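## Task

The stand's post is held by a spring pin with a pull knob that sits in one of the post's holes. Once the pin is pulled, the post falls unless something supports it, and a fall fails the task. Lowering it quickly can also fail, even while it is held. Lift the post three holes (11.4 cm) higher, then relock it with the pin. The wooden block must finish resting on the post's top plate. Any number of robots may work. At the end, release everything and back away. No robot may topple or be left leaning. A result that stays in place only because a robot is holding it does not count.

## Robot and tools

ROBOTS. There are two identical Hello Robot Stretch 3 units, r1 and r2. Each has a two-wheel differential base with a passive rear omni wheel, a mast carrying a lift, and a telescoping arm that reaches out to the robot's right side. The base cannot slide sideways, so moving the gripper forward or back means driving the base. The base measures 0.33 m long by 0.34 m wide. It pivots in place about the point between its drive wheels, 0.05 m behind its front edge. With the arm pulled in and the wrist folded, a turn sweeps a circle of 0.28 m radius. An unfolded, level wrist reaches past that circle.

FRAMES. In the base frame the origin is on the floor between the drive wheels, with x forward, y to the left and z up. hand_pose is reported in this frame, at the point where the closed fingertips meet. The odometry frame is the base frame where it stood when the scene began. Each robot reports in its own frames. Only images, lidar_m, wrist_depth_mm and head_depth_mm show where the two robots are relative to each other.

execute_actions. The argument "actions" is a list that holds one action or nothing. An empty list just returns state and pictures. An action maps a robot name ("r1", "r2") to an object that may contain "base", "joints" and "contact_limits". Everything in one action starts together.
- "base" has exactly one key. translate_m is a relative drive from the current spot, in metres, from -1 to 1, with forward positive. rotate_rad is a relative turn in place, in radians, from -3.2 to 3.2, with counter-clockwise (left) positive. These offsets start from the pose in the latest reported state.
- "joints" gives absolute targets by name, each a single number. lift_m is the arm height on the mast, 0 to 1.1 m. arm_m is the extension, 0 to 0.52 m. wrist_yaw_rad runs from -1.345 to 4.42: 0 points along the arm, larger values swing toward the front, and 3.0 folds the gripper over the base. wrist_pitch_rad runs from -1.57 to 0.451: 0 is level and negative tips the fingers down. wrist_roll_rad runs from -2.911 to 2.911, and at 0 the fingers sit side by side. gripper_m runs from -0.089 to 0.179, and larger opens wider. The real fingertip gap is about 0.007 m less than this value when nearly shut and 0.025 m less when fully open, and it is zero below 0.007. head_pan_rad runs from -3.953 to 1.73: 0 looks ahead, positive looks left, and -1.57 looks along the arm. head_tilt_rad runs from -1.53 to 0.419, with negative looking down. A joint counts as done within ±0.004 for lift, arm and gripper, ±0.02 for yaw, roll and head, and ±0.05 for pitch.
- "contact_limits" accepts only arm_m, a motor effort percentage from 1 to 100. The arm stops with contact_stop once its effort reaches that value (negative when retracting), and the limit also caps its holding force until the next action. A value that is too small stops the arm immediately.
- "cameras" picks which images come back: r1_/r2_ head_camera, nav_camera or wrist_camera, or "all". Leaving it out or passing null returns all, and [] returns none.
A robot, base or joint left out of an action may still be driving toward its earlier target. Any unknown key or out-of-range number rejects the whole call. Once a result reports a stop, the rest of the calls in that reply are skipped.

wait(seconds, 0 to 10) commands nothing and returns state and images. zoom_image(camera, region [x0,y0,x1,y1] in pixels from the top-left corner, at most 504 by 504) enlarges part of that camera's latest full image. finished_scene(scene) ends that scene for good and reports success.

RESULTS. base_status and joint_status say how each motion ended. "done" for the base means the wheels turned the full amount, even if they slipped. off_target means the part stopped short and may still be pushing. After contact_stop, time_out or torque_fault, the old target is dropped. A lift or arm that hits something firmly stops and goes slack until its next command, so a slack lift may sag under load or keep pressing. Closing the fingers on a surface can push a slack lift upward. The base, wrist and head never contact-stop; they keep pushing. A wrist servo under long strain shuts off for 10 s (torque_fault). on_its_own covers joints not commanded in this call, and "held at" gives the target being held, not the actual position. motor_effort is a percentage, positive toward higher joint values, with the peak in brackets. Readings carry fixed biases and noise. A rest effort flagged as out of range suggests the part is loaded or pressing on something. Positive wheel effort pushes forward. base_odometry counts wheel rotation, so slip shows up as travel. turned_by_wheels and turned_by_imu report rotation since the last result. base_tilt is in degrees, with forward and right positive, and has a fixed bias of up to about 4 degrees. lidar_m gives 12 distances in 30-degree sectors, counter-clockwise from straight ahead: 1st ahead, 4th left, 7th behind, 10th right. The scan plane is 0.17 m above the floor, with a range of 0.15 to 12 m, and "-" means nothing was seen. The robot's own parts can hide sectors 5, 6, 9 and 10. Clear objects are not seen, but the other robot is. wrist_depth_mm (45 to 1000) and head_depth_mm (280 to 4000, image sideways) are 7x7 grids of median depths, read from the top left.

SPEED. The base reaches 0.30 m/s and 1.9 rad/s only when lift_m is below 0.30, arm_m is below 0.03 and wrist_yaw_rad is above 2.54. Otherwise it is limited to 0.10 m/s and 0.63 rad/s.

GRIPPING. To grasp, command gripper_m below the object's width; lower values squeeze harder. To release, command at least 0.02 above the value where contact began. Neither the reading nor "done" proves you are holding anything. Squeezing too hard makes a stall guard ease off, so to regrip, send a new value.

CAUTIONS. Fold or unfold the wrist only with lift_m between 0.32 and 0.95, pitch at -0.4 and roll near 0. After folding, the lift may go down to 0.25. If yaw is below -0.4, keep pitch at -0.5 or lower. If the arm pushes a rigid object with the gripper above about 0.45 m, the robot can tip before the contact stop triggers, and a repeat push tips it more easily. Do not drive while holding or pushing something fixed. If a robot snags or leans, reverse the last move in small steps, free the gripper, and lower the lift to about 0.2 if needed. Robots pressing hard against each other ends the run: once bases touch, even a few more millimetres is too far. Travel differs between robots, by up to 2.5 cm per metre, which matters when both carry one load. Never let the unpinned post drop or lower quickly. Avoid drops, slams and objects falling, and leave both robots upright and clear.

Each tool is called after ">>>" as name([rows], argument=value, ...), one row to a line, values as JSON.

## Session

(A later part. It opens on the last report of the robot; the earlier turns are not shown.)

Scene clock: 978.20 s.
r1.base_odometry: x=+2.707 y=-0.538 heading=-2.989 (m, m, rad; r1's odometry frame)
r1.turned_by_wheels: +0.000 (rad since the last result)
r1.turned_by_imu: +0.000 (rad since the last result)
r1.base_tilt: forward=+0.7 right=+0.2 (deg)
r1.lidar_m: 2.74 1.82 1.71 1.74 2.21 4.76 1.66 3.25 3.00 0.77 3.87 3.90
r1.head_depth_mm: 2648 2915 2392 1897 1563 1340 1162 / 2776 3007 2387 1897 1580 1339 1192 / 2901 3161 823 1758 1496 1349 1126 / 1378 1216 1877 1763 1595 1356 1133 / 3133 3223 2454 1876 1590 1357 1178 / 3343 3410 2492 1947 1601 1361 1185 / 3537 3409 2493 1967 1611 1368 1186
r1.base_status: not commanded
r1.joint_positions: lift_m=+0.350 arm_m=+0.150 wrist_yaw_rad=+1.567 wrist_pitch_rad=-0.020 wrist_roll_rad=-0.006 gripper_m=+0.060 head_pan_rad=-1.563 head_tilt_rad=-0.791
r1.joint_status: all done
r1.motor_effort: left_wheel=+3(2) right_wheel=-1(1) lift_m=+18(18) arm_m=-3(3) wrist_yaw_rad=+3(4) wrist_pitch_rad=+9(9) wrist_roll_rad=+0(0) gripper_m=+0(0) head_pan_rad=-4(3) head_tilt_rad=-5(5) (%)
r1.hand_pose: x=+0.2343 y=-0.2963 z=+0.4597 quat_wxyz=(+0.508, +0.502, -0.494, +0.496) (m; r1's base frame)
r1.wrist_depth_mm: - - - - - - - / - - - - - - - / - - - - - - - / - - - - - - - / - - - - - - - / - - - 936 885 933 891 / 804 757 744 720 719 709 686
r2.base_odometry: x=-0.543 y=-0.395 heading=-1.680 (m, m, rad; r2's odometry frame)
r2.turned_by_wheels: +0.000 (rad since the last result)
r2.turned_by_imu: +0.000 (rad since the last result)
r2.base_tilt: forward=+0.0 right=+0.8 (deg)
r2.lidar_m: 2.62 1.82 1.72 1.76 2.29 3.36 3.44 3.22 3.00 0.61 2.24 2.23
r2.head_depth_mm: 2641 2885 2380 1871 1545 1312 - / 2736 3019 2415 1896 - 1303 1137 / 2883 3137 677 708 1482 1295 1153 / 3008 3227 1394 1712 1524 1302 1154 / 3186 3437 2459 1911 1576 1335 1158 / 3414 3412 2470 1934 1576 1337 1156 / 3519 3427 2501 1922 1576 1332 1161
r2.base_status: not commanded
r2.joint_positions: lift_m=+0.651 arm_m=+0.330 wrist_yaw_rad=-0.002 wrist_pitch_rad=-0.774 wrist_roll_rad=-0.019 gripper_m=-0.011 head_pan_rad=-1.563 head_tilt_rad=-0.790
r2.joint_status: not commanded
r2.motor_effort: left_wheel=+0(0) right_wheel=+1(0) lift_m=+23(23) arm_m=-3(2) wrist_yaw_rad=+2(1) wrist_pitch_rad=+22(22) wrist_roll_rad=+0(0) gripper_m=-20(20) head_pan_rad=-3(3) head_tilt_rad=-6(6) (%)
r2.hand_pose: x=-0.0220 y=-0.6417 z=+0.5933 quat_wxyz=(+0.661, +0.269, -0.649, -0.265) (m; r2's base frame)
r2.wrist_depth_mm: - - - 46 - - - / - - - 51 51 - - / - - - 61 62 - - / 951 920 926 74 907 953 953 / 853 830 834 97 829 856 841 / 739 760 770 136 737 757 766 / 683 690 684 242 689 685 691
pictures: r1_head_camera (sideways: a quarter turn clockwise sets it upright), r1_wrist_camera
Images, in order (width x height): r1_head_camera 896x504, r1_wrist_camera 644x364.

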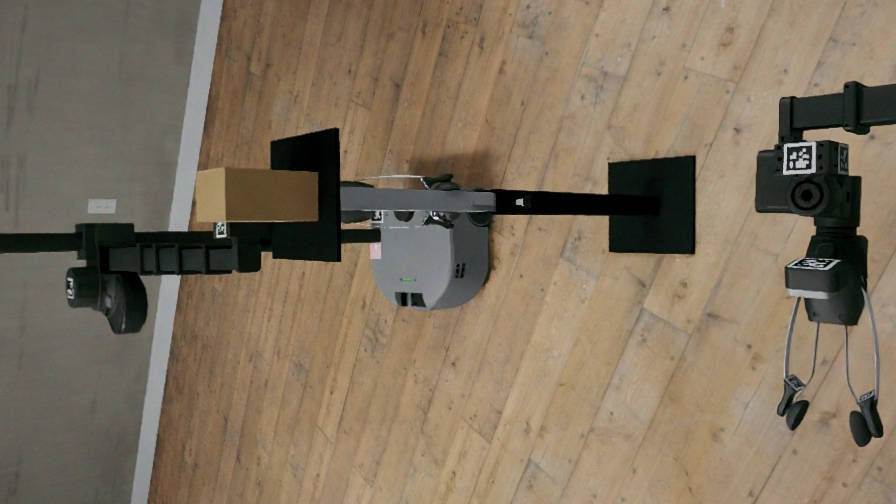

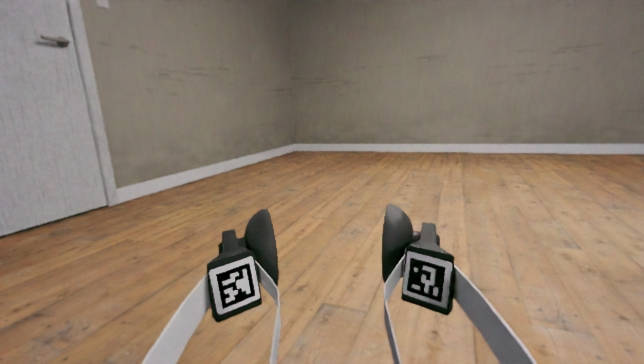

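>>> execute_actions([
  {"r1": {"base": {"rotate_rad": 0.532}, "joints": {"head_pan_rad": -1.05, "head_tilt_rad": -0.9}}},
], cameras=[])

>>> execute_actions([
  {"r1": {"base": {"translate_m": -0.394}}},
], cameras=[])

>>> execute_actions([
  {"r1": {"base": {"rotate_rad": -0.532}}},
], cameras=[])

>>> execute_actions([
  {"r1": {"joints": {"arm_m": 0.399, "gripper_m": 0.04}}},
], cameras=["r1_head_camera", "r1_wrist_camera"])

Scene clock: 1053.47 s.
r1.base_odometry: x=+2.707 y=-0.538 heading=-2.457 (m, m, rad; r1's odometry frame)
r1.turned_by_wheels: +0.532 (rad since the last result)
r1.turned_by_imu: +0.533 (rad since the last result)
r1.base_tilt: forward=+0.6 right=+0.3 (deg)
r1.lidar_m: 1.81 1.71 1.74 2.23 4.75 1.66 3.23 3.00 0.77 3.92 3.90 2.71
r1.head_depth_mm: 3557 2600 2077 1724 1462 1301 1093 / 3521 2645 2085 1717 1468 1300 1113 / 3495 2648 2088 1731 1478 1307 1138 / 3451 2676 2117 1743 1479 1291 1144 / 3504 2692 2106 1743 1487 1298 1144 / 3473 2716 2134 1768 1500 1297 1153 / 3462 2750 2148 1760 1504 1307 1148
r1.base_status: done
r1.joint_positions: lift_m=+0.350 arm_m=+0.150 wrist_yaw_rad=+1.568 wrist_pitch_rad=-0.020 wrist_roll_rad=-0.006 gripper_m=+0.060 head_pan_rad=-1.057 head_tilt_rad=-0.889
r1.joint_status: all done
r1.motor_effort: left_wheel=-2(6) right_wheel=+2(5) lift_m=+18(18) arm_m=-3(3) wrist_yaw_rad=+2(3) wrist_pitch_rad=+8(8) wrist_roll_rad=+0(0) gripper_m=+0(0) head_pan_rad=+4(37) head_tilt_rad=-5(19) (%)
r1.hand_pose: x=+0.2343 y=-0.2960 z=+0.4597 quat_wxyz=(+0.508, +0.503, -0.494, +0.496) (m; r1's base frame)
r1.wrist_depth_mm: - - - - - - - / - - - - - - - / - - - - - - - / - - - - - - - / - - - - - - - / - - - 954 905 916 909 / 783 757 728 735 726 723 713
r2.base_odometry: x=-0.543 y=-0.395 heading=-1.680 (m, m, rad; r2's odometry frame)
r2.turned_by_wheels: +0.000 (rad since the last result)
r2.turned_by_imu: -0.001 (rad since the last result)
r2.base_tilt: forward=+0.1 right=+0.8 (deg)
r2.lidar_m: 2.62 1.82 1.72 1.76 2.30 3.37 3.46 3.21 2.99 0.61 2.24 2.23
r2.head_depth_mm: 2635 2895 2389 1899 1554 1315 - / 2745 2956 2397 1938 - 1286 1137 / 2904 3162 677 711 1479 1288 1151 / 3004 3232 1493 1701 1526 1295 1148 / 3224 3379 2385 1905 1573 1336 1153 / 3423 3470 2462 1920 1584 1331 1162 / 3606 3459 2497 1928 1573 1347 1163
r2.base_status: not commanded
r2.joint_positions: lift_m=+0.651 arm_m=+0.330 wrist_yaw_rad=-0.002 wrist_pitch_rad=-0.774 wrist_roll_rad=-0.019 gripper_m=-0.011 head_pan_rad=-1.563 head_tilt_rad=-0.790
r2.joint_status: not commanded
r2.motor_effort: left_wheel=+0(0) right_wheel=+0(0) lift_m=+23(23) arm_m=-3(2) wrist_yaw_rad=+1(2) wrist_pitch_rad=+22(22) wrist_roll_rad=+0(0) gripper_m=-20(21) head_pan_rad=-3(2) head_tilt_rad=-7(6) (%)
r2.hand_pose: x=-0.0220 y=-0.6417 z=+0.5933 quat_wxyz=(+0.661, +0.269, -0.649, -0.265) (m; r2's base frame)
r2.wrist_depth_mm: - - - 46 - - - / - - - 51 51 - - / - - - 61 62 - - / 964 985 930 75 917 960 954 / 831 850 843 97 822 856 853 / 779 762 776 136 762 750 768 / 688 694 697 241 670 680 701
pictures: none
No camera images: the call's "cameras" was empty. Leave "cameras" out to get every camera's image.

Scene clock: 1058.53 s.
r1.base_odometry: x=+3.012 y=-0.289 heading=-2.457 (m, m, rad; r1's odometry frame)
r1.turned_by_wheels: +0.000 (rad since the last result)
r1.turned_by_imu: -0.002 (rad since the last result)
r1.base_tilt: forward=+0.7 right=+0.2 (deg)
r1.lidar_m: 2.17 2.03 2.07 2.65 2.58 1.36 2.91 2.71 1.23 0.64 4.14 3.21
r1.head_depth_mm: 3599 2603 2071 1714 1462 1264 1095 / 3609 2623 2081 1725 1470 1292 1116 / 3624 2639 2096 1733 1471 1308 1136 / 3666 2677 2109 1733 1481 1295 1144 / 3663 2697 2112 1751 1486 1303 1145 / 3637 2706 2129 1756 1495 1300 1150 / 3614 2747 2151 1773 1504 1307 1153
r1.base_status: done
r1.joint_positions: lift_m=+0.350 arm_m=+0.150 wrist_yaw_rad=+1.568 wrist_pitch_rad=-0.020 wrist_roll_rad=-0.006 gripper_m=+0.060 head_pan_rad=-1.057 head_tilt_rad=-0.889
r1.joint_status: not commanded
r1.motor_effort: left_wheel=-2(7) right_wheel=+2(3) lift_m=+19(18) arm_m=-2(3) wrist_yaw_rad=+3(3) wrist_pitch_rad=+9(8) wrist_roll_rad=+0(0) gripper_m=+0(0) head_pan_rad=+4(4) head_tilt_rad=-6(5) (%)
r1.hand_pose: x=+0.2343 y=-0.2960 z=+0.4597 quat_wxyz=(+0.508, +0.503, -0.494, +0.496) (m; r1's base frame)
r1.wrist_depth_mm: - - - - - - - / - - - - - - - / - - - - - - - / - - - - - - - / - - - - - - - / - - - 945 889 906 902 / 780 756 755 731 718 709 704
r2.base_odometry: x=-0.543 y=-0.395 heading=-1.680 (m, m, rad; r2's odometry frame)
r2.turned_by_wheels: +0.000 (rad since the last result)
r2.turned_by_imu: -0.001 (rad since the last result)
r2.base_tilt: forward=+0.0 right=+0.8 (deg)
r2.lidar_m: 2.62 1.81 1.72 1.75 2.29 3.38 3.45 3.20 2.99 0.61 1.35 2.23
r2.head_depth_mm: 2669 2880 2363 1886 1558 1310 - / 2743 2982 2406 1966 - 1295 1132 / 2853 3149 678 710 1476 1293 1153 / 3074 3275 2356 1766 1526 1289 1153 / 3218 3404 2483 1565 1558 1338 1159 / 3421 3265 1435 1664 1543 1337 1157 / 3563 3295 2298 1921 1586 1337 1161
r2.base_status: not commanded
r2.joint_positions: lift_m=+0.651 arm_m=+0.330 wrist_yaw_rad=-0.002 wrist_pitch_rad=-0.774 wrist_roll_rad=-0.019 gripper_m=-0.011 head_pan_rad=-1.563 head_tilt_rad=-0.790
r2.joint_status: not commanded
r2.motor_effort: left_wheel=+0(0) right_wheel=+0(0) lift_m=+22(23) arm_m=-3(2) wrist_yaw_rad=+2(1) wrist_pitch_rad=+22(22) wrist_roll_rad=+0(0) gripper_m=-21(20) head_pan_rad=-3(2) head_tilt_rad=-6(6) (%)
r2.hand_pose: x=-0.0220 y=-0.6417 z=+0.5933 quat_wxyz=(+0.661, +0.269, -0.649, -0.265) (m; r2's base frame)
r2.wrist_depth_mm: - 369 445 46 - - - / - - 401 51 51 - - / - 887 863 61 62 - - / 940 904 855 74 892 948 981 / 850 821 849 97 830 855 831 / 756 772 759 136 759 745 764 / 690 676 689 244 680 684 693
pictures: none
No camera images: the call's "cameras" was empty. Leave "cameras" out to get every camera's image.

Scene clock: 1060.33 s.
r1.base_odometry: x=+3.012 y=-0.289 heading=-2.989 (m, m, rad; r1's odometry frame)
r1.turned_by_wheels: -0.532 (rad since the last result)
r1.turned_by_imu: -0.533 (rad since the last result)
r1.base_tilt: forward=+0.6 right=+0.2 (deg)
r1.lidar_m: 3.26 2.17 2.04 2.07 2.62 2.59 1.35 2.91 2.71 1.23 0.64 4.12
r1.head_depth_mm: 1266 2509 2078 1713 1461 1298 1091 / 1154 2632 1716 1607 1471 1305 1113 / 3500 699 728 1609 1440 1307 1136 / 3650 2571 781 1704 1448 1294 1143 / 3677 2685 2105 1748 1488 1295 1146 / 3787 2714 2127 1756 1500 1305 1146 / 3734 2731 2142 1768 1497 1307 1149
r1.base_status: done
r1.joint_positions: lift_m=+0.350 arm_m=+0.150 wrist_yaw_rad=+1.568 wrist_pitch_rad=-0.020 wrist_roll_rad=-0.006 gripper_m=+0.060 head_pan_rad=-1.057 head_tilt_rad=-0.889
r1.joint_status: not commanded
r1.motor_effort: left_wheel=+3(5) right_wheel=-2(3) lift_m=+18(18) arm_m=-3(3) wrist_yaw_rad=+3(3) wrist_pitch_rad=+8(9) wrist_roll_rad=+0(0) gripper_m=+0(0) head_pan_rad=+4(4) head_tilt_rad=-6(6) (%)
r1.hand_pose: x=+0.2343 y=-0.2960 z=+0.4597 quat_wxyz=(+0.508, +0.503, -0.494, +0.496) (m; r1's base frame)
r1.wrist_depth_mm: - - - - - - - / - - - - - - - / - - - - - - - / - - - - - - - / - - - - - - - / - - - 969 863 895 884 / 776 749 746 731 716 707 668
r2.base_odometry: x=-0.543 y=-0.395 heading=-1.680 (m, m, rad; r2's odometry frame)
r2.turned_by_wheels: +0.000 (rad since the last result)
r2.turned_by_imu: +0.000 (rad since the last result)
r2.base_tilt: forward=+0.0 right=+0.8 (deg)
r2.lidar_m: 2.62 1.82 1.72 1.76 2.29 3.36 3.45 3.21 3.00 0.61 2.24 2.23
r2.head_depth_mm: 2624 2903 2394 1884 1552 1313 - / 2743 3017 2426 1945 - 1291 1133 / 2879 3177 678 710 1473 1296 1148 / 3011 3249 2354 1750 1520 1299 1152 / 3243 3420 2491 1632 1574 1330 1158 / 3256 3136 1437 1564 1577 1340 1156 / 3569 3451 2357 1929 1571 1346 1166
r2.base_status: not commanded
r2.joint_positions: lift_m=+0.651 arm_m=+0.330 wrist_yaw_rad=-0.002 wrist_pitch_rad=-0.774 wrist_roll_rad=-0.019 gripper_m=-0.011 head_pan_rad=-1.563 head_tilt_rad=-0.790
r2.joint_status: not commanded
r2.motor_effort: left_wheel=+0(0) right_wheel=+0(0) lift_m=+22(23) arm_m=-2(2) wrist_yaw_rad=+1(2) wrist_pitch_rad=+23(22) wrist_roll_rad=+0(0) gripper_m=-20(20) head_pan_rad=-3(2) head_tilt_rad=-6(7) (%)
r2.hand_pose: x=-0.0220 y=-0.6417 z=+0.5933 quat_wxyz=(+0.661, +0.269, -0.649, -0.265) (m; r2's base frame)
r2.wrist_depth_mm: 384 - - 46 - - - / 393 429 483 51 51 - - / - 868 856 61 62 - - / 921 925 893 75 917 958 992 / 853 839 847 97 824 824 848 / 770 759 767 136 767 776 780 / 693 685 688 242 703 690 701
pictures: none
No camera images: the call's "cameras" was empty. Leave "cameras" out to get every camera's image.

Scene clock: 1063.40 s.
r1.base_odometry: x=+3.012 y=-0.289 heading=-2.989 (m, m, rad; r1's odometry frame)
r1.turned_by_wheels: +0.000 (rad since the last result)
r1.turned_by_imu: +0.000 (rad since the last result)
r1.base_tilt: forward=+0.7 right=+0.3 (deg)
r1.lidar_m: 3.27 2.17 2.04 2.06 2.62 2.59 1.36 2.92 2.71 1.22 0.64 4.13
r1.head_depth_mm: 1244 2532 2068 1713 1519 1272 1131 / 1155 2625 1716 1598 1495 1278 1135 / 3504 697 727 1603 1414 1288 1139 / 3681 2592 782 1699 1452 1292 1142 / 3681 2685 2117 1747 1491 1298 1144 / 3760 2699 2126 1755 1499 1300 1151 / 3724 2743 2141 1768 1502 1307 1154
r1.base_status: not commanded
r1.joint_positions: lift_m=+0.350 arm_m=+0.399 wrist_yaw_rad=+1.568 wrist_pitch_rad=-0.020 wrist_roll_rad=-0.006 gripper_m=+0.040 head_pan_rad=-1.057 head_tilt_rad=-0.889
r1.joint_status: all done
r1.motor_effort: left_wheel=+2(3) right_wheel=-2(3) lift_m=+18(18) arm_m=+4(4) wrist_yaw_rad=+2(3) wrist_pitch_rad=+9(8) wrist_roll_rad=+0(0) gripper_m=+0(73) head_pan_rad=+3(4) head_tilt_rad=-7(6) (%)
r1.hand_pose: x=+0.2343 y=-0.5445 z=+0.4597 quat_wxyz=(+0.508, +0.503, -0.494, +0.496) (m; r1's base frame)
r1.wrist_depth_mm: - - - - 205 - - / - - - - 212 - - / - - - - - - - / - - - - 222 - - / - - - - - - - / - - - 878 - 903 887 / 771 761 735 728 251 707 697
r2.base_odometry: x=-0.543 y=-0.395 heading=-1.680 (m, m, rad; r2's odometry frame)
r2.turned_by_wheels: +0.000 (rad since the last result)
r2.turned_by_imu: -0.001 (rad since the last result)
r2.base_tilt: forward=+0.0 right=+0.8 (deg)
r2.lidar_m: 2.61 1.82 1.72 1.75 2.29 3.37 3.44 3.17 3.00 0.61 2.24 2.23
r2.head_depth_mm: 2668 2899 2402 1866 1561 1311 - / 2739 2983 2424 1932 - 1294 1137 / 2896 3174 677 707 1472 1285 1149 / 3054 3265 2330 1797 1487 1303 1152 / 3204 3363 2424 1753 1531 1331 1151 / 3204 3095 1438 1678 1484 1332 1157 / 3566 3454 2388 1179 1507 1342 1169
r2.base_status: not commanded
r2.joint_positions: lift_m=+0.651 arm_m=+0.330 wrist_yaw_rad=-0.002 wrist_pitch_rad=-0.774 wrist_roll_rad=-0.019 gripper_m=-0.011 head_pan_rad=-1.563 head_tilt_rad=-0.790
r2.joint_status: not commanded
r2.motor_effort: left_wheel=-1(0) right_wheel=+0(0) lift_m=+22(23) arm_m=-2(2) wrist_yaw_rad=+2(2) wrist_pitch_rad=+22(23) wrist_roll_rad=+0(0) gripper_m=-20(21) head_pan_rad=-3(2) head_tilt_rad=-7(6) (%)
r2.hand_pose: x=-0.0220 y=-0.6417 z=+0.5933 quat_wxyz=(+0.661, +0.269, -0.649, -0.265) (m; r2's base frame)
r2.wrist_depth_mm: - - - 46 - - - / - - 966 51 51 - - / - 905 881 61 62 - - / 952 911 913 75 914 946 952 / 287 805 807 97 848 873 833 / 729 745 761 136 765 763 766 / 691 688 697 244 679 695 689
pictures: r1_head_camera (sideways: a quarter turn clockwise sets it upright), r1_wrist_camera
Images, in order (width x height): r1_head_camera 896x504, r1_wrist_camera 644x364.

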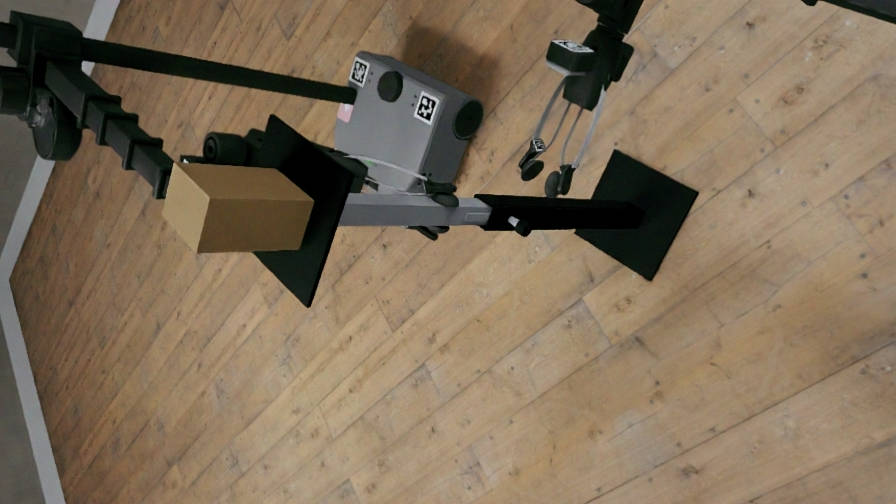

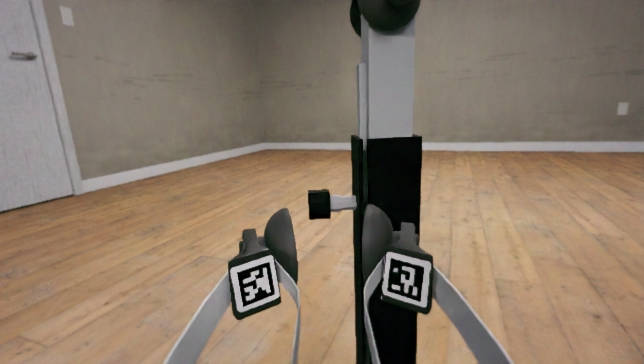

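>>> execute_actions([
  {"r1": {"base": {"translate_m": 0.035}, "joints": {"arm_m": 0.393, "gripper_m": 0.025}}},
], cameras=["r1_head_camera", "r1_wrist_camera"])

Scene clock: 1084.50 s.
r1.base_odometry: x=+2.978 y=-0.294 heading=-2.989 (m, m, rad; r1's odometry frame)
r1.turned_by_wheels: +0.000 (rad since the last result)
r1.turned_by_imu: +0.000 (rad since the last result)
r1.base_tilt: forward=+0.6 right=+0.3 (deg)
r1.lidar_m: 3.21 2.15 2.02 2.05 2.60 2.62 1.39 2.94 2.72 1.22 0.63 4.09
r1.head_depth_mm: 1153 2438 2008 1675 1523 1274 1132 / 1156 2359 1663 1577 1498 1279 1133 / 3605 659 692 998 1342 1283 1136 / 3658 2665 1971 1742 1488 1290 1144 / 3683 2688 2124 1751 1481 1293 1146 / 3736 2698 2140 1768 1498 1302 1150 / 3685 2743 2153 1769 1501 1305 1150
r1.base_status: done
r1.joint_positions: lift_m=+0.350 arm_m=+0.393 wrist_yaw_rad=+1.568 wrist_pitch_rad=-0.020 wrist_roll_rad=-0.006 gripper_m=+0.025 head_pan_rad=-1.057 head_tilt_rad=-0.889
r1.joint_status: all done
r1.motor_effort: left_wheel=+3(7) right_wheel=-2(2) lift_m=+18(18) arm_m=-3(3) wrist_yaw_rad=+2(2) wrist_pitch_rad=+8(8) wrist_roll_rad=+0(0) gripper_m=+0(58) head_pan_rad=+4(4) head_tilt_rad=-6(5) (%)
r1.hand_pose: x=+0.2343 y=-0.5390 z=+0.4597 quat_wxyz=(+0.508, +0.503, -0.494, +0.496) (m; r1's base frame)
r1.wrist_depth_mm: - - - - 172 - - / - - - - 178 - - / - - - - 182 - - / - - - - 186 - - / - - - 204 191 - - / - - - 895 211 914 866 / 775 794 747 748 209 724 703
r2.base_odometry: x=-0.543 y=-0.395 heading=-1.680 (m, m, rad; r2's odometry frame)
r2.turned_by_wheels: +0.000 (rad since the last result)
r2.turned_by_imu: -0.001 (rad since the last result)
r2.base_tilt: forward=+0.0 right=+0.8 (deg)
r2.lidar_m: 2.62 1.82 1.72 1.75 2.28 3.37 3.44 3.20 2.99 0.61 2.24 2.23
r2.head_depth_mm: 2643 2858 2387 1868 1557 1309 - / 2755 3032 2422 1943 - 1287 1138 / 2874 3153 676 708 1487 1299 1146 / 3035 3230 2312 1798 1479 1296 1158 / 3194 3367 2379 1736 1489 1329 1148 / 3287 3099 1429 1628 1499 1342 1155 / 3684 3487 2486 1861 1544 1346 1162
r2.base_status: not commanded
r2.joint_positions: lift_m=+0.651 arm_m=+0.330 wrist_yaw_rad=-0.002 wrist_pitch_rad=-0.774 wrist_roll_rad=-0.019 gripper_m=-0.011 head_pan_rad=-1.563 head_tilt_rad=-0.790
r2.joint_status: not commanded
r2.motor_effort: left_wheel=+0(0) right_wheel=+1(0) lift_m=+22(23) arm_m=-2(2) wrist_yaw_rad=+1(2) wrist_pitch_rad=+22(22) wrist_roll_rad=+0(0) gripper_m=-20(20) head_pan_rad=-2(3) head_tilt_rad=-6(6) (%)
r2.hand_pose: x=-0.0220 y=-0.6417 z=+0.5933 quat_wxyz=(+0.661, +0.269, -0.649, -0.265) (m; r2's base frame)
r2.wrist_depth_mm: 405 - - 46 - - - / - - 960 51 51 - - / - - 863 61 62 - - / 597 907 884 74 893 959 950 / 253 300 859 97 823 851 844 / 733 726 763 136 756 762 749 / 685 675 685 242 674 698 710
pictures: r1_head_camera (sideways: a quarter turn clockwise sets it upright), r1_wrist_camera
Images, in order (width x height): r1_head_camera 896x504, r1_wrist_camera 644x364.

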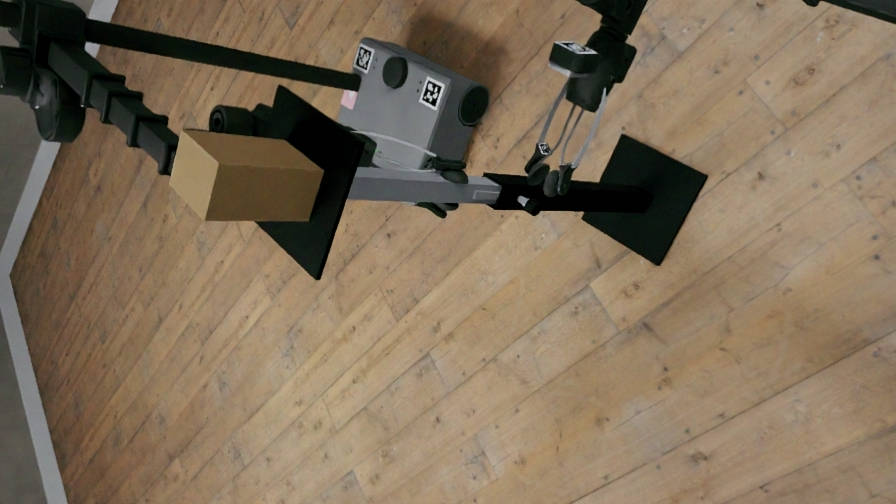

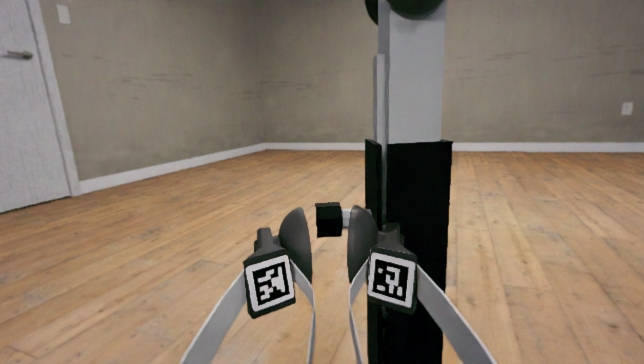

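>>> zoom_image(camera="r1_wrist_camera", region=[240, 130, 460, 320])

>>> zoom_image(camera="r1_head_camera", region=[470, 120, 620, 240])

Region (240, 130, 460, 320) of r1_wrist_camera's 644x364 image, scaled by 2.291; it fills the top 435 rows of this view, and the rest is white.

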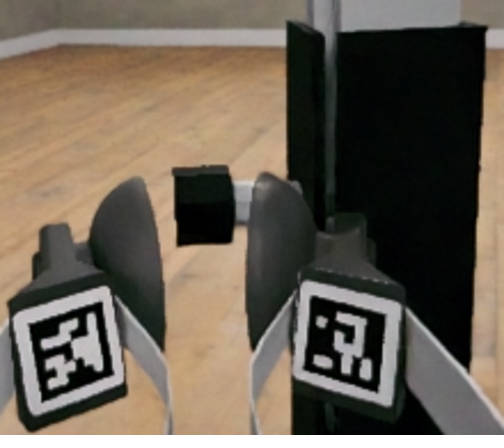

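Region (470, 120, 620, 240) of r1_head_camera's 896x504 image, scaled by 3.360, with more detail than that image has; it fills the top 403 rows of this view, and the rest is white.

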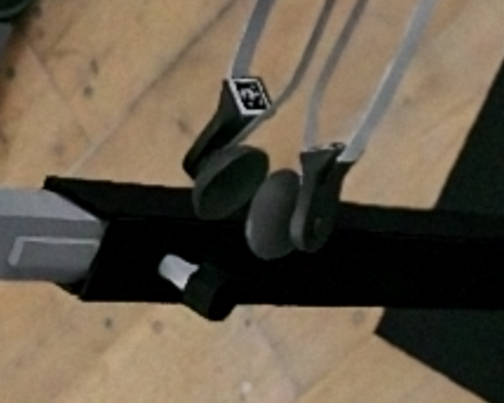

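>>> execute_actions([
  {"r1": {"base": {"translate_m": 0.012}}},
], cameras=["r1_head_camera", "r1_wrist_camera"])

>>> zoom_image(camera="r1_wrist_camera", region=[240, 130, 460, 320])

>>> zoom_image(camera="r1_head_camera", region=[470, 120, 620, 240])

Scene clock: 1098.83 s.
r1.base_odometry: x=+2.966 y=-0.296 heading=-2.989 (m, m, rad; r1's odometry frame)
r1.turned_by_wheels: +0.000 (rad since the last result)
r1.turned_by_imu: +0.000 (rad since the last result)
r1.base_tilt: forward=+0.6 right=+0.3 (deg)
r1.lidar_m: 3.23 2.14 2.02 2.05 2.60 2.63 1.40 2.93 2.73 1.21 0.62 4.09
r1.head_depth_mm: 1146 2529 2010 1671 1527 1274 1136 / 1180 995 837 1583 1500 1284 1132 / 3619 651 687 962 1392 1287 1136 / 3683 2677 1994 1739 1483 1295 1141 / 3721 2689 2116 1747 1489 1298 1144 / 3712 2714 2135 1761 1499 1299 1154 / 3701 2744 2146 1771 1506 1310 1151
r1.base_status: done
r1.joint_positions: lift_m=+0.350 arm_m=+0.393 wrist_yaw_rad=+1.568 wrist_pitch_rad=-0.020 wrist_roll_rad=-0.006 gripper_m=+0.025 head_pan_rad=-1.057 head_tilt_rad=-0.889
r1.joint_status: not commanded
r1.motor_effort: left_wheel=+2(5) right_wheel=-3(3) lift_m=+18(18) arm_m=-3(3) wrist_yaw_rad=+2(2) wrist_pitch_rad=+9(9) wrist_roll_rad=+0(0) gripper_m=+0(0) head_pan_rad=+4(4) head_tilt_rad=-6(6) (%)
r1.hand_pose: x=+0.2343 y=-0.5390 z=+0.4597 quat_wxyz=(+0.508, +0.503, -0.494, +0.496) (m; r1's base frame)
r1.wrist_depth_mm: - - - - 160 - - / - - - - 166 - - / - - - - 171 - - / - - - - 173 - - / - - - 193 177 - - / - - - 921 185 889 912 / 784 766 736 741 196 714 700
r2.base_odometry: x=-0.543 y=-0.395 heading=-1.680 (m, m, rad; r2's odometry frame)
r2.turned_by_wheels: +0.000 (rad since the last result)
r2.turned_by_imu: -0.001 (rad since the last result)
r2.base_tilt: forward=+0.0 right=+0.8 (deg)
r2.lidar_m: 2.62 1.82 1.72 1.76 2.29 3.37 3.44 3.20 2.99 0.61 2.24 2.23
r2.head_depth_mm: 2630 2921 2385 1881 1556 1322 - / 2743 3012 2401 1950 - 1295 1139 / 2877 3162 676 708 1484 1291 1151 / 3013 3250 2345 1786 1499 1302 1153 / 3202 3471 2262 1695 1498 1331 1158 / 3290 3284 1416 1578 1498 1337 1154 / 3589 3495 2461 1936 1579 1340 1164
r2.base_status: not commanded
r2.joint_positions: lift_m=+0.651 arm_m=+0.330 wrist_yaw_rad=-0.002 wrist_pitch_rad=-0.774 wrist_roll_rad=-0.019 gripper_m=-0.011 head_pan_rad=-1.563 head_tilt_rad=-0.790
r2.joint_status: not commanded
r2.motor_effort: left_wheel=+0(0) right_wheel=+0(0) lift_m=+22(23) arm_m=-2(2) wrist_yaw_rad=+2(1) wrist_pitch_rad=+23(22) wrist_roll_rad=+0(0) gripper_m=-20(20) head_pan_rad=-2(3) head_tilt_rad=-7(7) (%)
r2.hand_pose: x=-0.0220 y=-0.6417 z=+0.5933 quat_wxyz=(+0.661, +0.269, -0.649, -0.265) (m; r2's base frame)
r2.wrist_depth_mm: 382 - - 46 - - - / - - 954 51 51 - - / - - 874 61 62 - - / 909 932 889 75 957 929 947 / 251 291 856 97 810 825 853 / 732 729 751 136 767 762 760 / 695 688 693 243 665 686 701
pictures: r1_head_camera (sideways: a quarter turn clockwise sets it upright), r1_wrist_camera
Images, in order (width x height): r1_head_camera 896x504, r1_wrist_camera 644x364.

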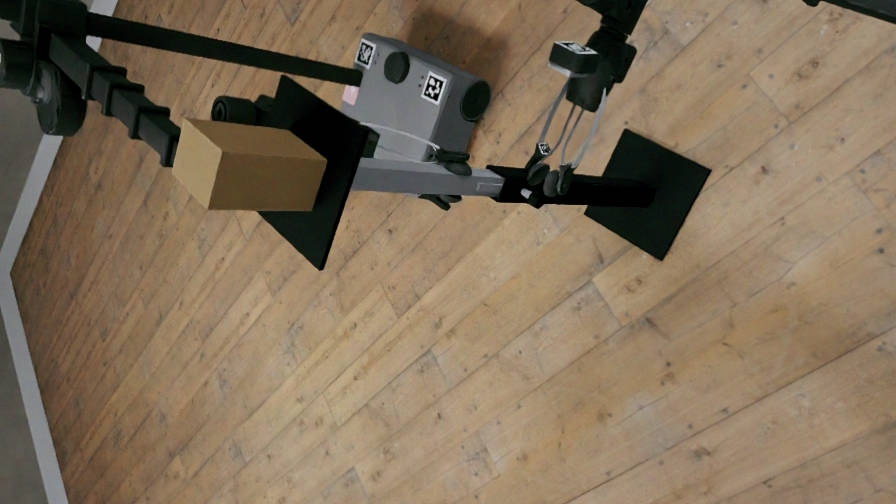

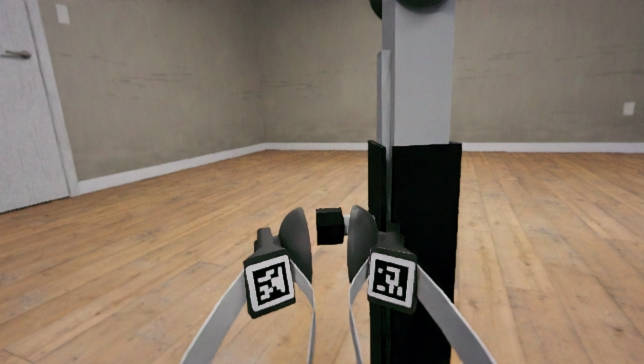

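Region (240, 130, 460, 320) of r1_wrist_camera's 644x364 image, scaled by 2.291; it fills the top 435 rows of this view, and the rest is white.

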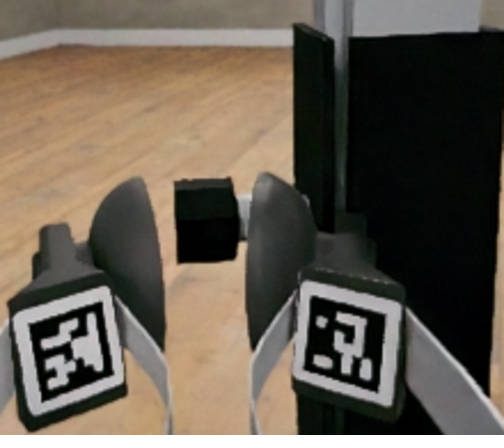

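Region (470, 120, 620, 240) of r1_head_camera's 896x504 image, scaled by 3.360, with more detail than that image has; it fills the top 403 rows of this view, and the rest is white.

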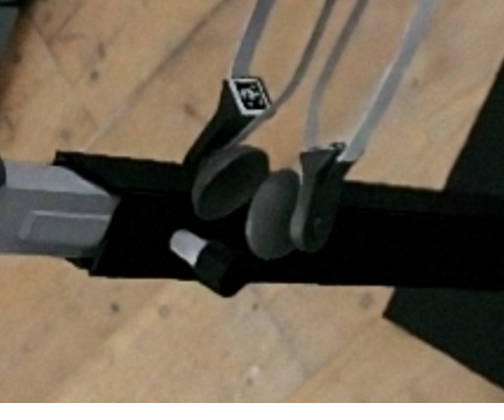

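>>> execute_actions([
  {"r1": {"base": {"translate_m": 0.007}}},
], cameras=["r1_head_camera", "r1_wrist_camera"])

>>> zoom_image(camera="r1_wrist_camera", region=[240, 130, 460, 320])

>>> zoom_image(camera="r1_head_camera", region=[470, 120, 620, 240])

Scene clock: 1110.03 s.
r1.base_odometry: x=+2.959 y=-0.297 heading=-2.989 (m, m, rad; r1's odometry frame)
r1.turned_by_wheels: +0.000 (rad since the last result)
r1.turned_by_imu: +0.000 (rad since the last result)
r1.base_tilt: forward=+0.7 right=+0.2 (deg)
r1.lidar_m: 3.23 2.13 2.02 2.04 2.60 2.64 1.41 2.93 2.73 1.21 0.62 4.10
r1.head_depth_mm: 1143 2422 2005 1674 1529 1275 1131 / 1177 931 745 1585 1494 1281 1137 / 3635 2390 687 978 1379 1285 1140 / 3657 2674 2043 1753 1477 1288 1138 / 3704 2678 2121 1750 1489 1292 1146 / 3722 2699 2145 1760 1492 1298 1149 / 3642 2736 2150 1765 1501 1304 1152
r1.base_status: done
r1.joint_positions: lift_m=+0.350 arm_m=+0.393 wrist_yaw_rad=+1.568 wrist_pitch_rad=-0.020 wrist_roll_rad=-0.006 gripper_m=+0.025 head_pan_rad=-1.057 head_tilt_rad=-0.889
r1.joint_status: not commanded
r1.motor_effort: left_wheel=+3(6) right_wheel=-2(3) lift_m=+18(18) arm_m=-3(3) wrist_yaw_rad=+3(2) wrist_pitch_rad=+8(9) wrist_roll_rad=+0(0) gripper_m=+0(1) head_pan_rad=+3(4) head_tilt_rad=-6(6) (%)
r1.hand_pose: x=+0.2343 y=-0.5390 z=+0.4597 quat_wxyz=(+0.508, +0.503, -0.494, +0.496) (m; r1's base frame)
r1.wrist_depth_mm: - - - - 153 - - / - - - - 159 - - / - - - - 163 - - / - - - - 166 - - / - - - 189 170 - - / - - - 901 176 911 892 / 790 768 739 727 186 718 685
r2.base_odometry: x=-0.543 y=-0.395 heading=-1.680 (m, m, rad; r2's odometry frame)
r2.turned_by_wheels: +0.000 (rad since the last result)
r2.turned_by_imu: -0.001 (rad since the last result)
r2.base_tilt: forward=+0.1 right=+0.7 (deg)
r2.lidar_m: 2.62 1.82 1.72 1.76 2.29 3.35 3.45 3.19 2.99 0.61 2.24 2.23
r2.head_depth_mm: 2619 2881 2405 1889 1544 1307 - / 2769 3046 2408 1966 - 1296 1146 / 2882 3136 678 708 1480 1292 1154 / 3004 3241 2320 1787 1487 1298 1154 / 3228 3402 2281 1669 1487 1333 1162 / 3243 3214 1418 1581 1506 1344 1162 / 3654 3433 2474 1927 1583 1338 1165
r2.base_status: not commanded
r2.joint_positions: lift_m=+0.651 arm_m=+0.330 wrist_yaw_rad=-0.002 wrist_pitch_rad=-0.774 wrist_roll_rad=-0.019 gripper_m=-0.011 head_pan_rad=-1.563 head_tilt_rad=-0.790
r2.joint_status: not commanded
r2.motor_effort: left_wheel=+0(0) right_wheel=+0(0) lift_m=+22(23) arm_m=-2(2) wrist_yaw_rad=+2(2) wrist_pitch_rad=+23(22) wrist_roll_rad=+0(0) gripper_m=-20(20) head_pan_rad=-3(2) head_tilt_rad=-7(6) (%)
r2.hand_pose: x=-0.0220 y=-0.6417 z=+0.5933 quat_wxyz=(+0.661, +0.269, -0.649, -0.265) (m; r2's base frame)
r2.wrist_depth_mm: 377 - - 46 - - - / - - 966 51 51 - - / - - 848 61 62 - - / 957 932 872 75 890 983 984 / 268 289 807 97 828 849 848 / 741 712 749 136 755 754 762 / 698 695 683 243 663 686 691
pictures: r1_head_camera (sideways: a quarter turn clockwise sets it upright), r1_wrist_camera
Images, in order (width x height): r1_head_camera 896x504, r1_wrist_camera 644x364.

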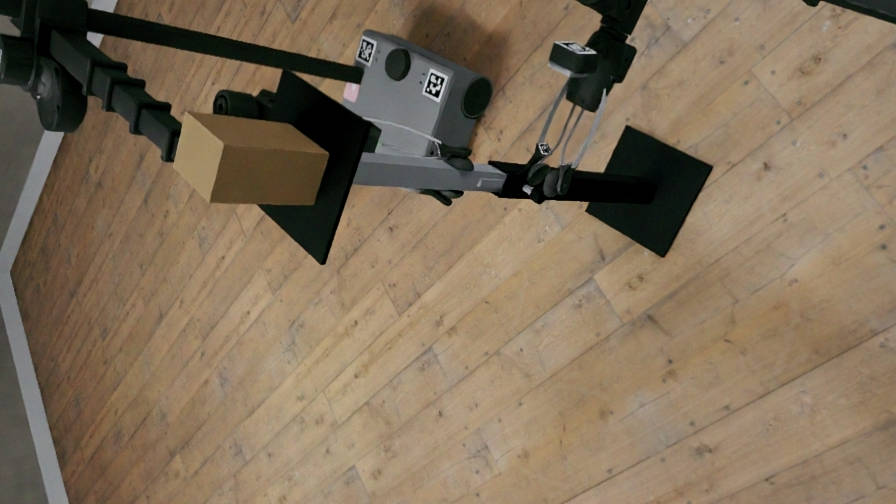

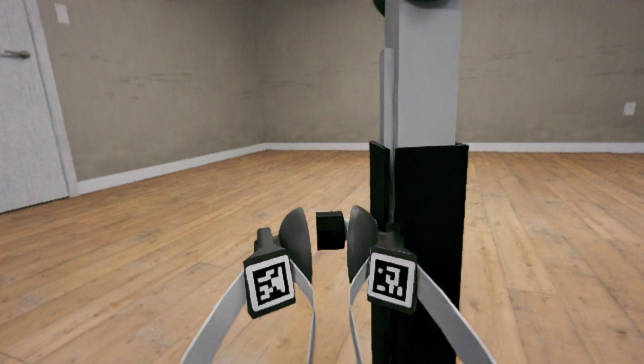

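Region (240, 130, 460, 320) of r1_wrist_camera's 644x364 image, scaled by 2.291; it fills the top 435 rows of this view, and the rest is white.

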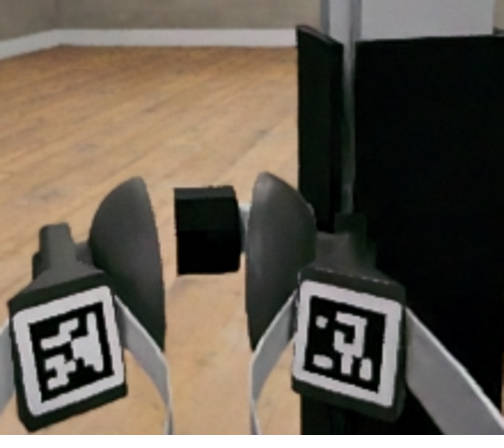

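Region (470, 120, 620, 240) of r1_head_camera's 896x504 image, scaled by 3.360, with more detail than that image has; it fills the top 403 rows of this view, and the rest is white.

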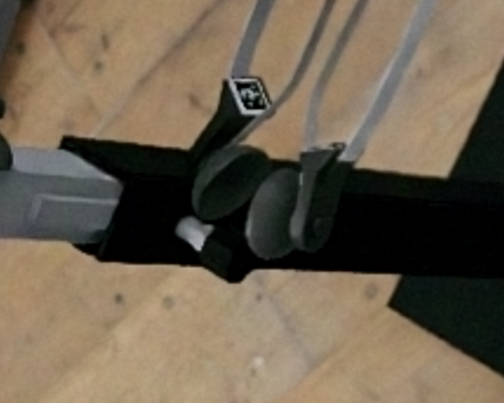

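>>> execute_actions([
  {"r1": {"base": {"translate_m": 0.006}}},
], cameras=["r1_head_camera", "r1_wrist_camera"])

>>> zoom_image(camera="r1_wrist_camera", region=[240, 130, 460, 320])

>>> zoom_image(camera="r1_head_camera", region=[470, 120, 620, 240])

Scene clock: 1118.13 s.
r1.base_odometry: x=+2.953 y=-0.298 heading=-2.990 (m, m, rad; r1's odometry frame)
r1.turned_by_wheels: -0.002 (rad since the last result)
r1.turned_by_imu: -0.005 (rad since the last result)
r1.base_tilt: forward=+0.6 right=+0.3 (deg)
r1.lidar_m: 3.23 2.13 2.01 2.04 2.58 2.64 1.41 2.94 2.73 1.21 0.62 4.09
r1.head_depth_mm: 1142 2421 2014 1672 1518 1276 1131 / 1182 931 730 1584 1506 1282 1136 / 3634 2469 687 979 1376 1284 1138 / 3679 2662 2045 1745 1481 1293 1141 / 3693 2717 2127 1759 1487 1290 1145 / 3723 2720 2132 1758 1493 1304 1150 / 3646 2718 2133 1769 1508 1308 1152
r1.base_status: done
r1.joint_positions: lift_m=+0.350 arm_m=+0.393 wrist_yaw_rad=+1.568 wrist_pitch_rad=-0.021 wrist_roll_rad=-0.006 gripper_m=+0.025 head_pan_rad=-1.057 head_tilt_rad=-0.889
r1.joint_status: not commanded
r1.on_its_own: left_wheel is at rest, and its effort (-19) is outside its rest range (-18 to +18); right_wheel is at rest, and its effort (+32) is outside its rest range (-18 to +18)
r1.motor_effort: left_wheel=-19(21) right_wheel=+32(35) lift_m=+18(18) arm_m=-2(3) wrist_yaw_rad=+2(2) wrist_pitch_rad=+9(9) wrist_roll_rad=+0(0) gripper_m=+1(1) head_pan_rad=+3(4) head_tilt_rad=-7(6) (%)
r1.hand_pose: x=+0.2343 y=-0.5389 z=+0.4594 quat_wxyz=(+0.508, +0.503, -0.493, +0.496) (m; r1's base frame)
r1.wrist_depth_mm: - - - - 153 - - / - - - - 158 - - / - - - - 163 - - / - - - - 164 - - / - - - 187 171 - - / - - - 889 177 900 879 / 770 770 749 754 186 704 690
r2.base_odometry: x=-0.543 y=-0.395 heading=-1.680 (m, m, rad; r2's odometry frame)
r2.turned_by_wheels: +0.000 (rad since the last result)
r2.turned_by_imu: -0.001 (rad since the last result)
r2.base_tilt: forward=+0.0 right=+0.8 (deg)
r2.lidar_m: 2.62 1.82 1.72 1.75 2.29 3.37 3.46 3.20 2.99 0.61 2.24 2.23
r2.head_depth_mm: 2617 2907 2354 1870 1548 1313 - / 2776 2996 2431 1952 - 1292 1136 / 2880 3164 679 709 1494 1298 1143 / 3000 3298 2348 1797 1485 1312 1156 / 3222 3394 2275 1680 1483 1324 1155 / 3315 3284 1414 1577 1467 1336 1158 / 3629 3407 2479 1952 1579 1342 1158
r2.base_status: not commanded
r2.joint_positions: lift_m=+0.651 arm_m=+0.330 wrist_yaw_rad=-0.002 wrist_pitch_rad=-0.774 wrist_roll_rad=-0.019 gripper_m=-0.011 head_pan_rad=-1.563 head_tilt_rad=-0.790
r2.joint_status: not commanded
r2.motor_effort: left_wheel=+0(0) right_wheel=+0(0) lift_m=+23(23) arm_m=-2(2) wrist_yaw_rad=+1(2) wrist_pitch_rad=+22(22) wrist_roll_rad=+0(0) gripper_m=-20(20) head_pan_rad=-2(2) head_tilt_rad=-7(6) (%)
r2.hand_pose: x=-0.0220 y=-0.6417 z=+0.5933 quat_wxyz=(+0.661, +0.269, -0.649, -0.265) (m; r2's base frame)
r2.wrist_depth_mm: 373 - - 46 - - - / - - 962 51 50 - - / - - 835 61 62 - - / 962 933 887 75 895 964 963 / 269 290 833 97 820 812 832 / 740 718 755 136 754 753 763 / 682 692 697 243 667 694 691
pictures: r1_head_camera (sideways: a quarter turn clockwise sets it upright), r1_wrist_camera
Images, in order (width x height): r1_head_camera 896x504, r1_wrist_camera 644x364.

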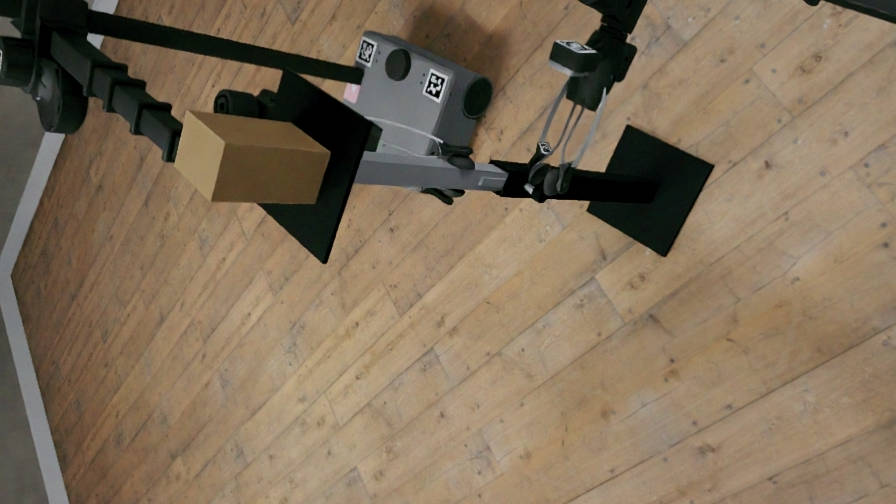

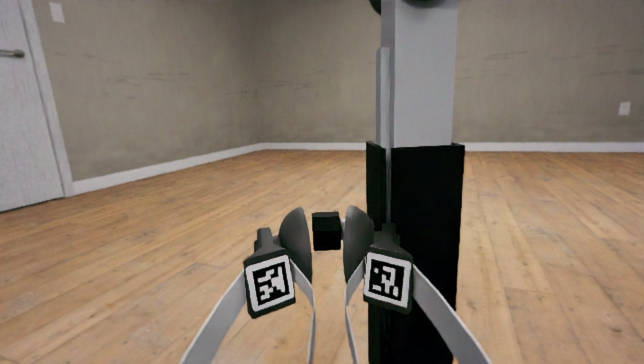

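Region (240, 130, 460, 320) of r1_wrist_camera's 644x364 image, scaled by 2.291; it fills the top 435 rows of this view, and the rest is white.

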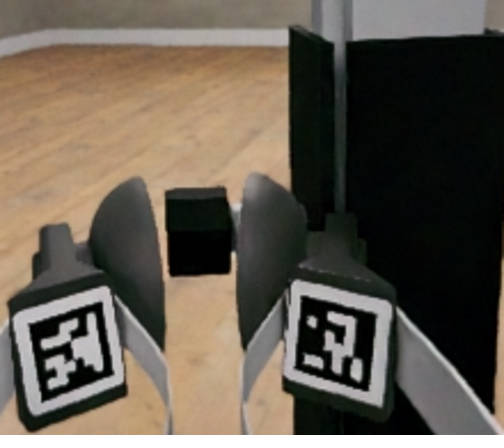

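Region (470, 120, 620, 240) of r1_head_camera's 896x504 image, scaled by 3.360, with more detail than that image has; it fills the top 403 rows of this view, and the rest is white.

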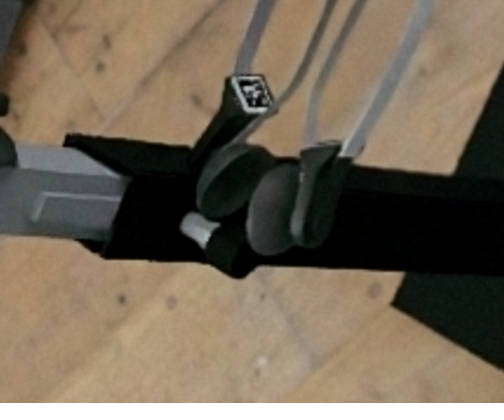

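>>> execute_actions([
  {"r1": {"base": {"translate_m": -0.007}}},
], cameras=["r1_head_camera", "r1_wrist_camera"])

>>> zoom_image(camera="r1_wrist_camera", region=[240, 130, 460, 320])

Scene clock: 1127.10 s.
r1.base_odometry: x=+2.960 y=-0.297 heading=-2.990 (m, m, rad; r1's odometry frame)
r1.turned_by_wheels: +0.000 (rad since the last result)
r1.turned_by_imu: +0.001 (rad since the last result)
r1.base_tilt: forward=+0.7 right=+0.3 (deg)
r1.lidar_m: 3.24 2.14 2.02 2.04 2.59 2.64 1.41 2.95 2.73 1.21 0.62 4.09
r1.head_depth_mm: 1144 2509 2007 1678 1530 1279 1134 / 1177 939 747 1579 1506 1287 1139 / 3617 2385 689 972 1397 1290 1139 / 3621 2677 1992 1745 1483 1292 1144 / 3695 2694 2120 1743 1491 1298 1149 / 3752 2703 2138 1765 1495 1303 1153 / 3639 2735 2151 1773 1500 1304 1150
r1.base_status: done
r1.joint_positions: lift_m=+0.350 arm_m=+0.393 wrist_yaw_rad=+1.568 wrist_pitch_rad=-0.021 wrist_roll_rad=-0.006 gripper_m=+0.025 head_pan_rad=-1.057 head_tilt_rad=-0.889
r1.joint_status: not commanded
r1.motor_effort: left_wheel=+1(20) right_wheel=-1(30) lift_m=+18(18) arm_m=-2(2) wrist_yaw_rad=+2(2) wrist_pitch_rad=+9(9) wrist_roll_rad=+0(0) gripper_m=+0(1) head_pan_rad=+3(3) head_tilt_rad=-6(6) (%)
r1.hand_pose: x=+0.2343 y=-0.5388 z=+0.4595 quat_wxyz=(+0.508, +0.503, -0.493, +0.496) (m; r1's base frame)
r1.wrist_depth_mm: - - - - 157 - - / - - - - 163 - - / - - - - 168 - - / - - - - 169 - - / - - - 189 175 - - / - - - 921 182 891 889 / 785 761 740 730 193 729 691
r2.base_odometry: x=-0.543 y=-0.395 heading=-1.680 (m, m, rad; r2's odometry frame)
r2.turned_by_wheels: +0.000 (rad since the last result)
r2.turned_by_imu: -0.001 (rad since the last result)
r2.base_tilt: forward=+0.0 right=+0.8 (deg)
r2.lidar_m: 2.62 1.82 1.72 1.76 2.30 3.37 3.45 3.21 2.99 0.61 2.25 2.23
r2.head_depth_mm: 2661 2882 2382 1877 1547 1309 - / 2724 2969 2407 1947 - 1295 1138 / 2886 3165 677 711 1487 1295 1146 / 3051 3287 2350 1795 1501 1294 1150 / 3214 3366 2263 1687 1489 1330 1160 / 3322 3265 1413 1588 1496 1332 1162 / 3584 3469 2472 1915 1584 1335 1160
r2.base_status: not commanded
r2.joint_positions: lift_m=+0.651 arm_m=+0.330 wrist_yaw_rad=-0.002 wrist_pitch_rad=-0.774 wrist_roll_rad=-0.019 gripper_m=-0.011 head_pan_rad=-1.563 head_tilt_rad=-0.790
r2.joint_status: not commanded
r2.motor_effort: left_wheel=+1(0) right_wheel=+1(0) lift_m=+22(23) arm_m=-2(2) wrist_yaw_rad=+2(2) wrist_pitch_rad=+22(22) wrist_roll_rad=+0(0) gripper_m=-20(19) head_pan_rad=-3(3) head_tilt_rad=-6(7) (%)
r2.hand_pose: x=-0.0220 y=-0.6417 z=+0.5933 quat_wxyz=(+0.661, +0.269, -0.649, -0.265) (m; r2's base frame)
r2.wrist_depth_mm: 384 - - 46 - - - / - - 927 51 51 - - / - - 860 61 62 - - / 940 910 879 74 898 952 938 / 262 291 841 97 832 869 840 / 740 733 763 136 759 751 765 / 682 687 684 244 679 689 695
pictures: r1_head_camera (sideways: a quarter turn clockwise sets it upright), r1_wrist_camera
Images, in order (width x height): r1_head_camera 896x504, r1_wrist_camera 644x364.

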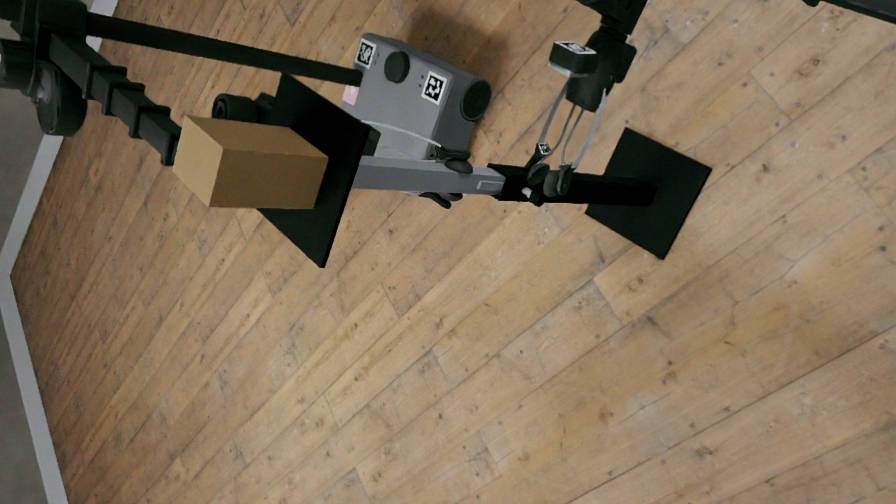

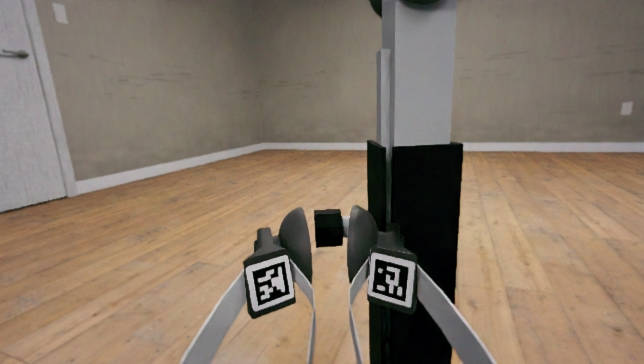

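Region (240, 130, 460, 320) of r1_wrist_camera's 644x364 image, scaled by 2.291; it fills the top 435 rows of this view, and the rest is white.

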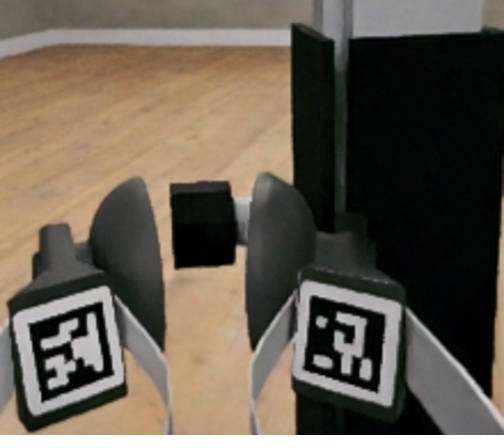

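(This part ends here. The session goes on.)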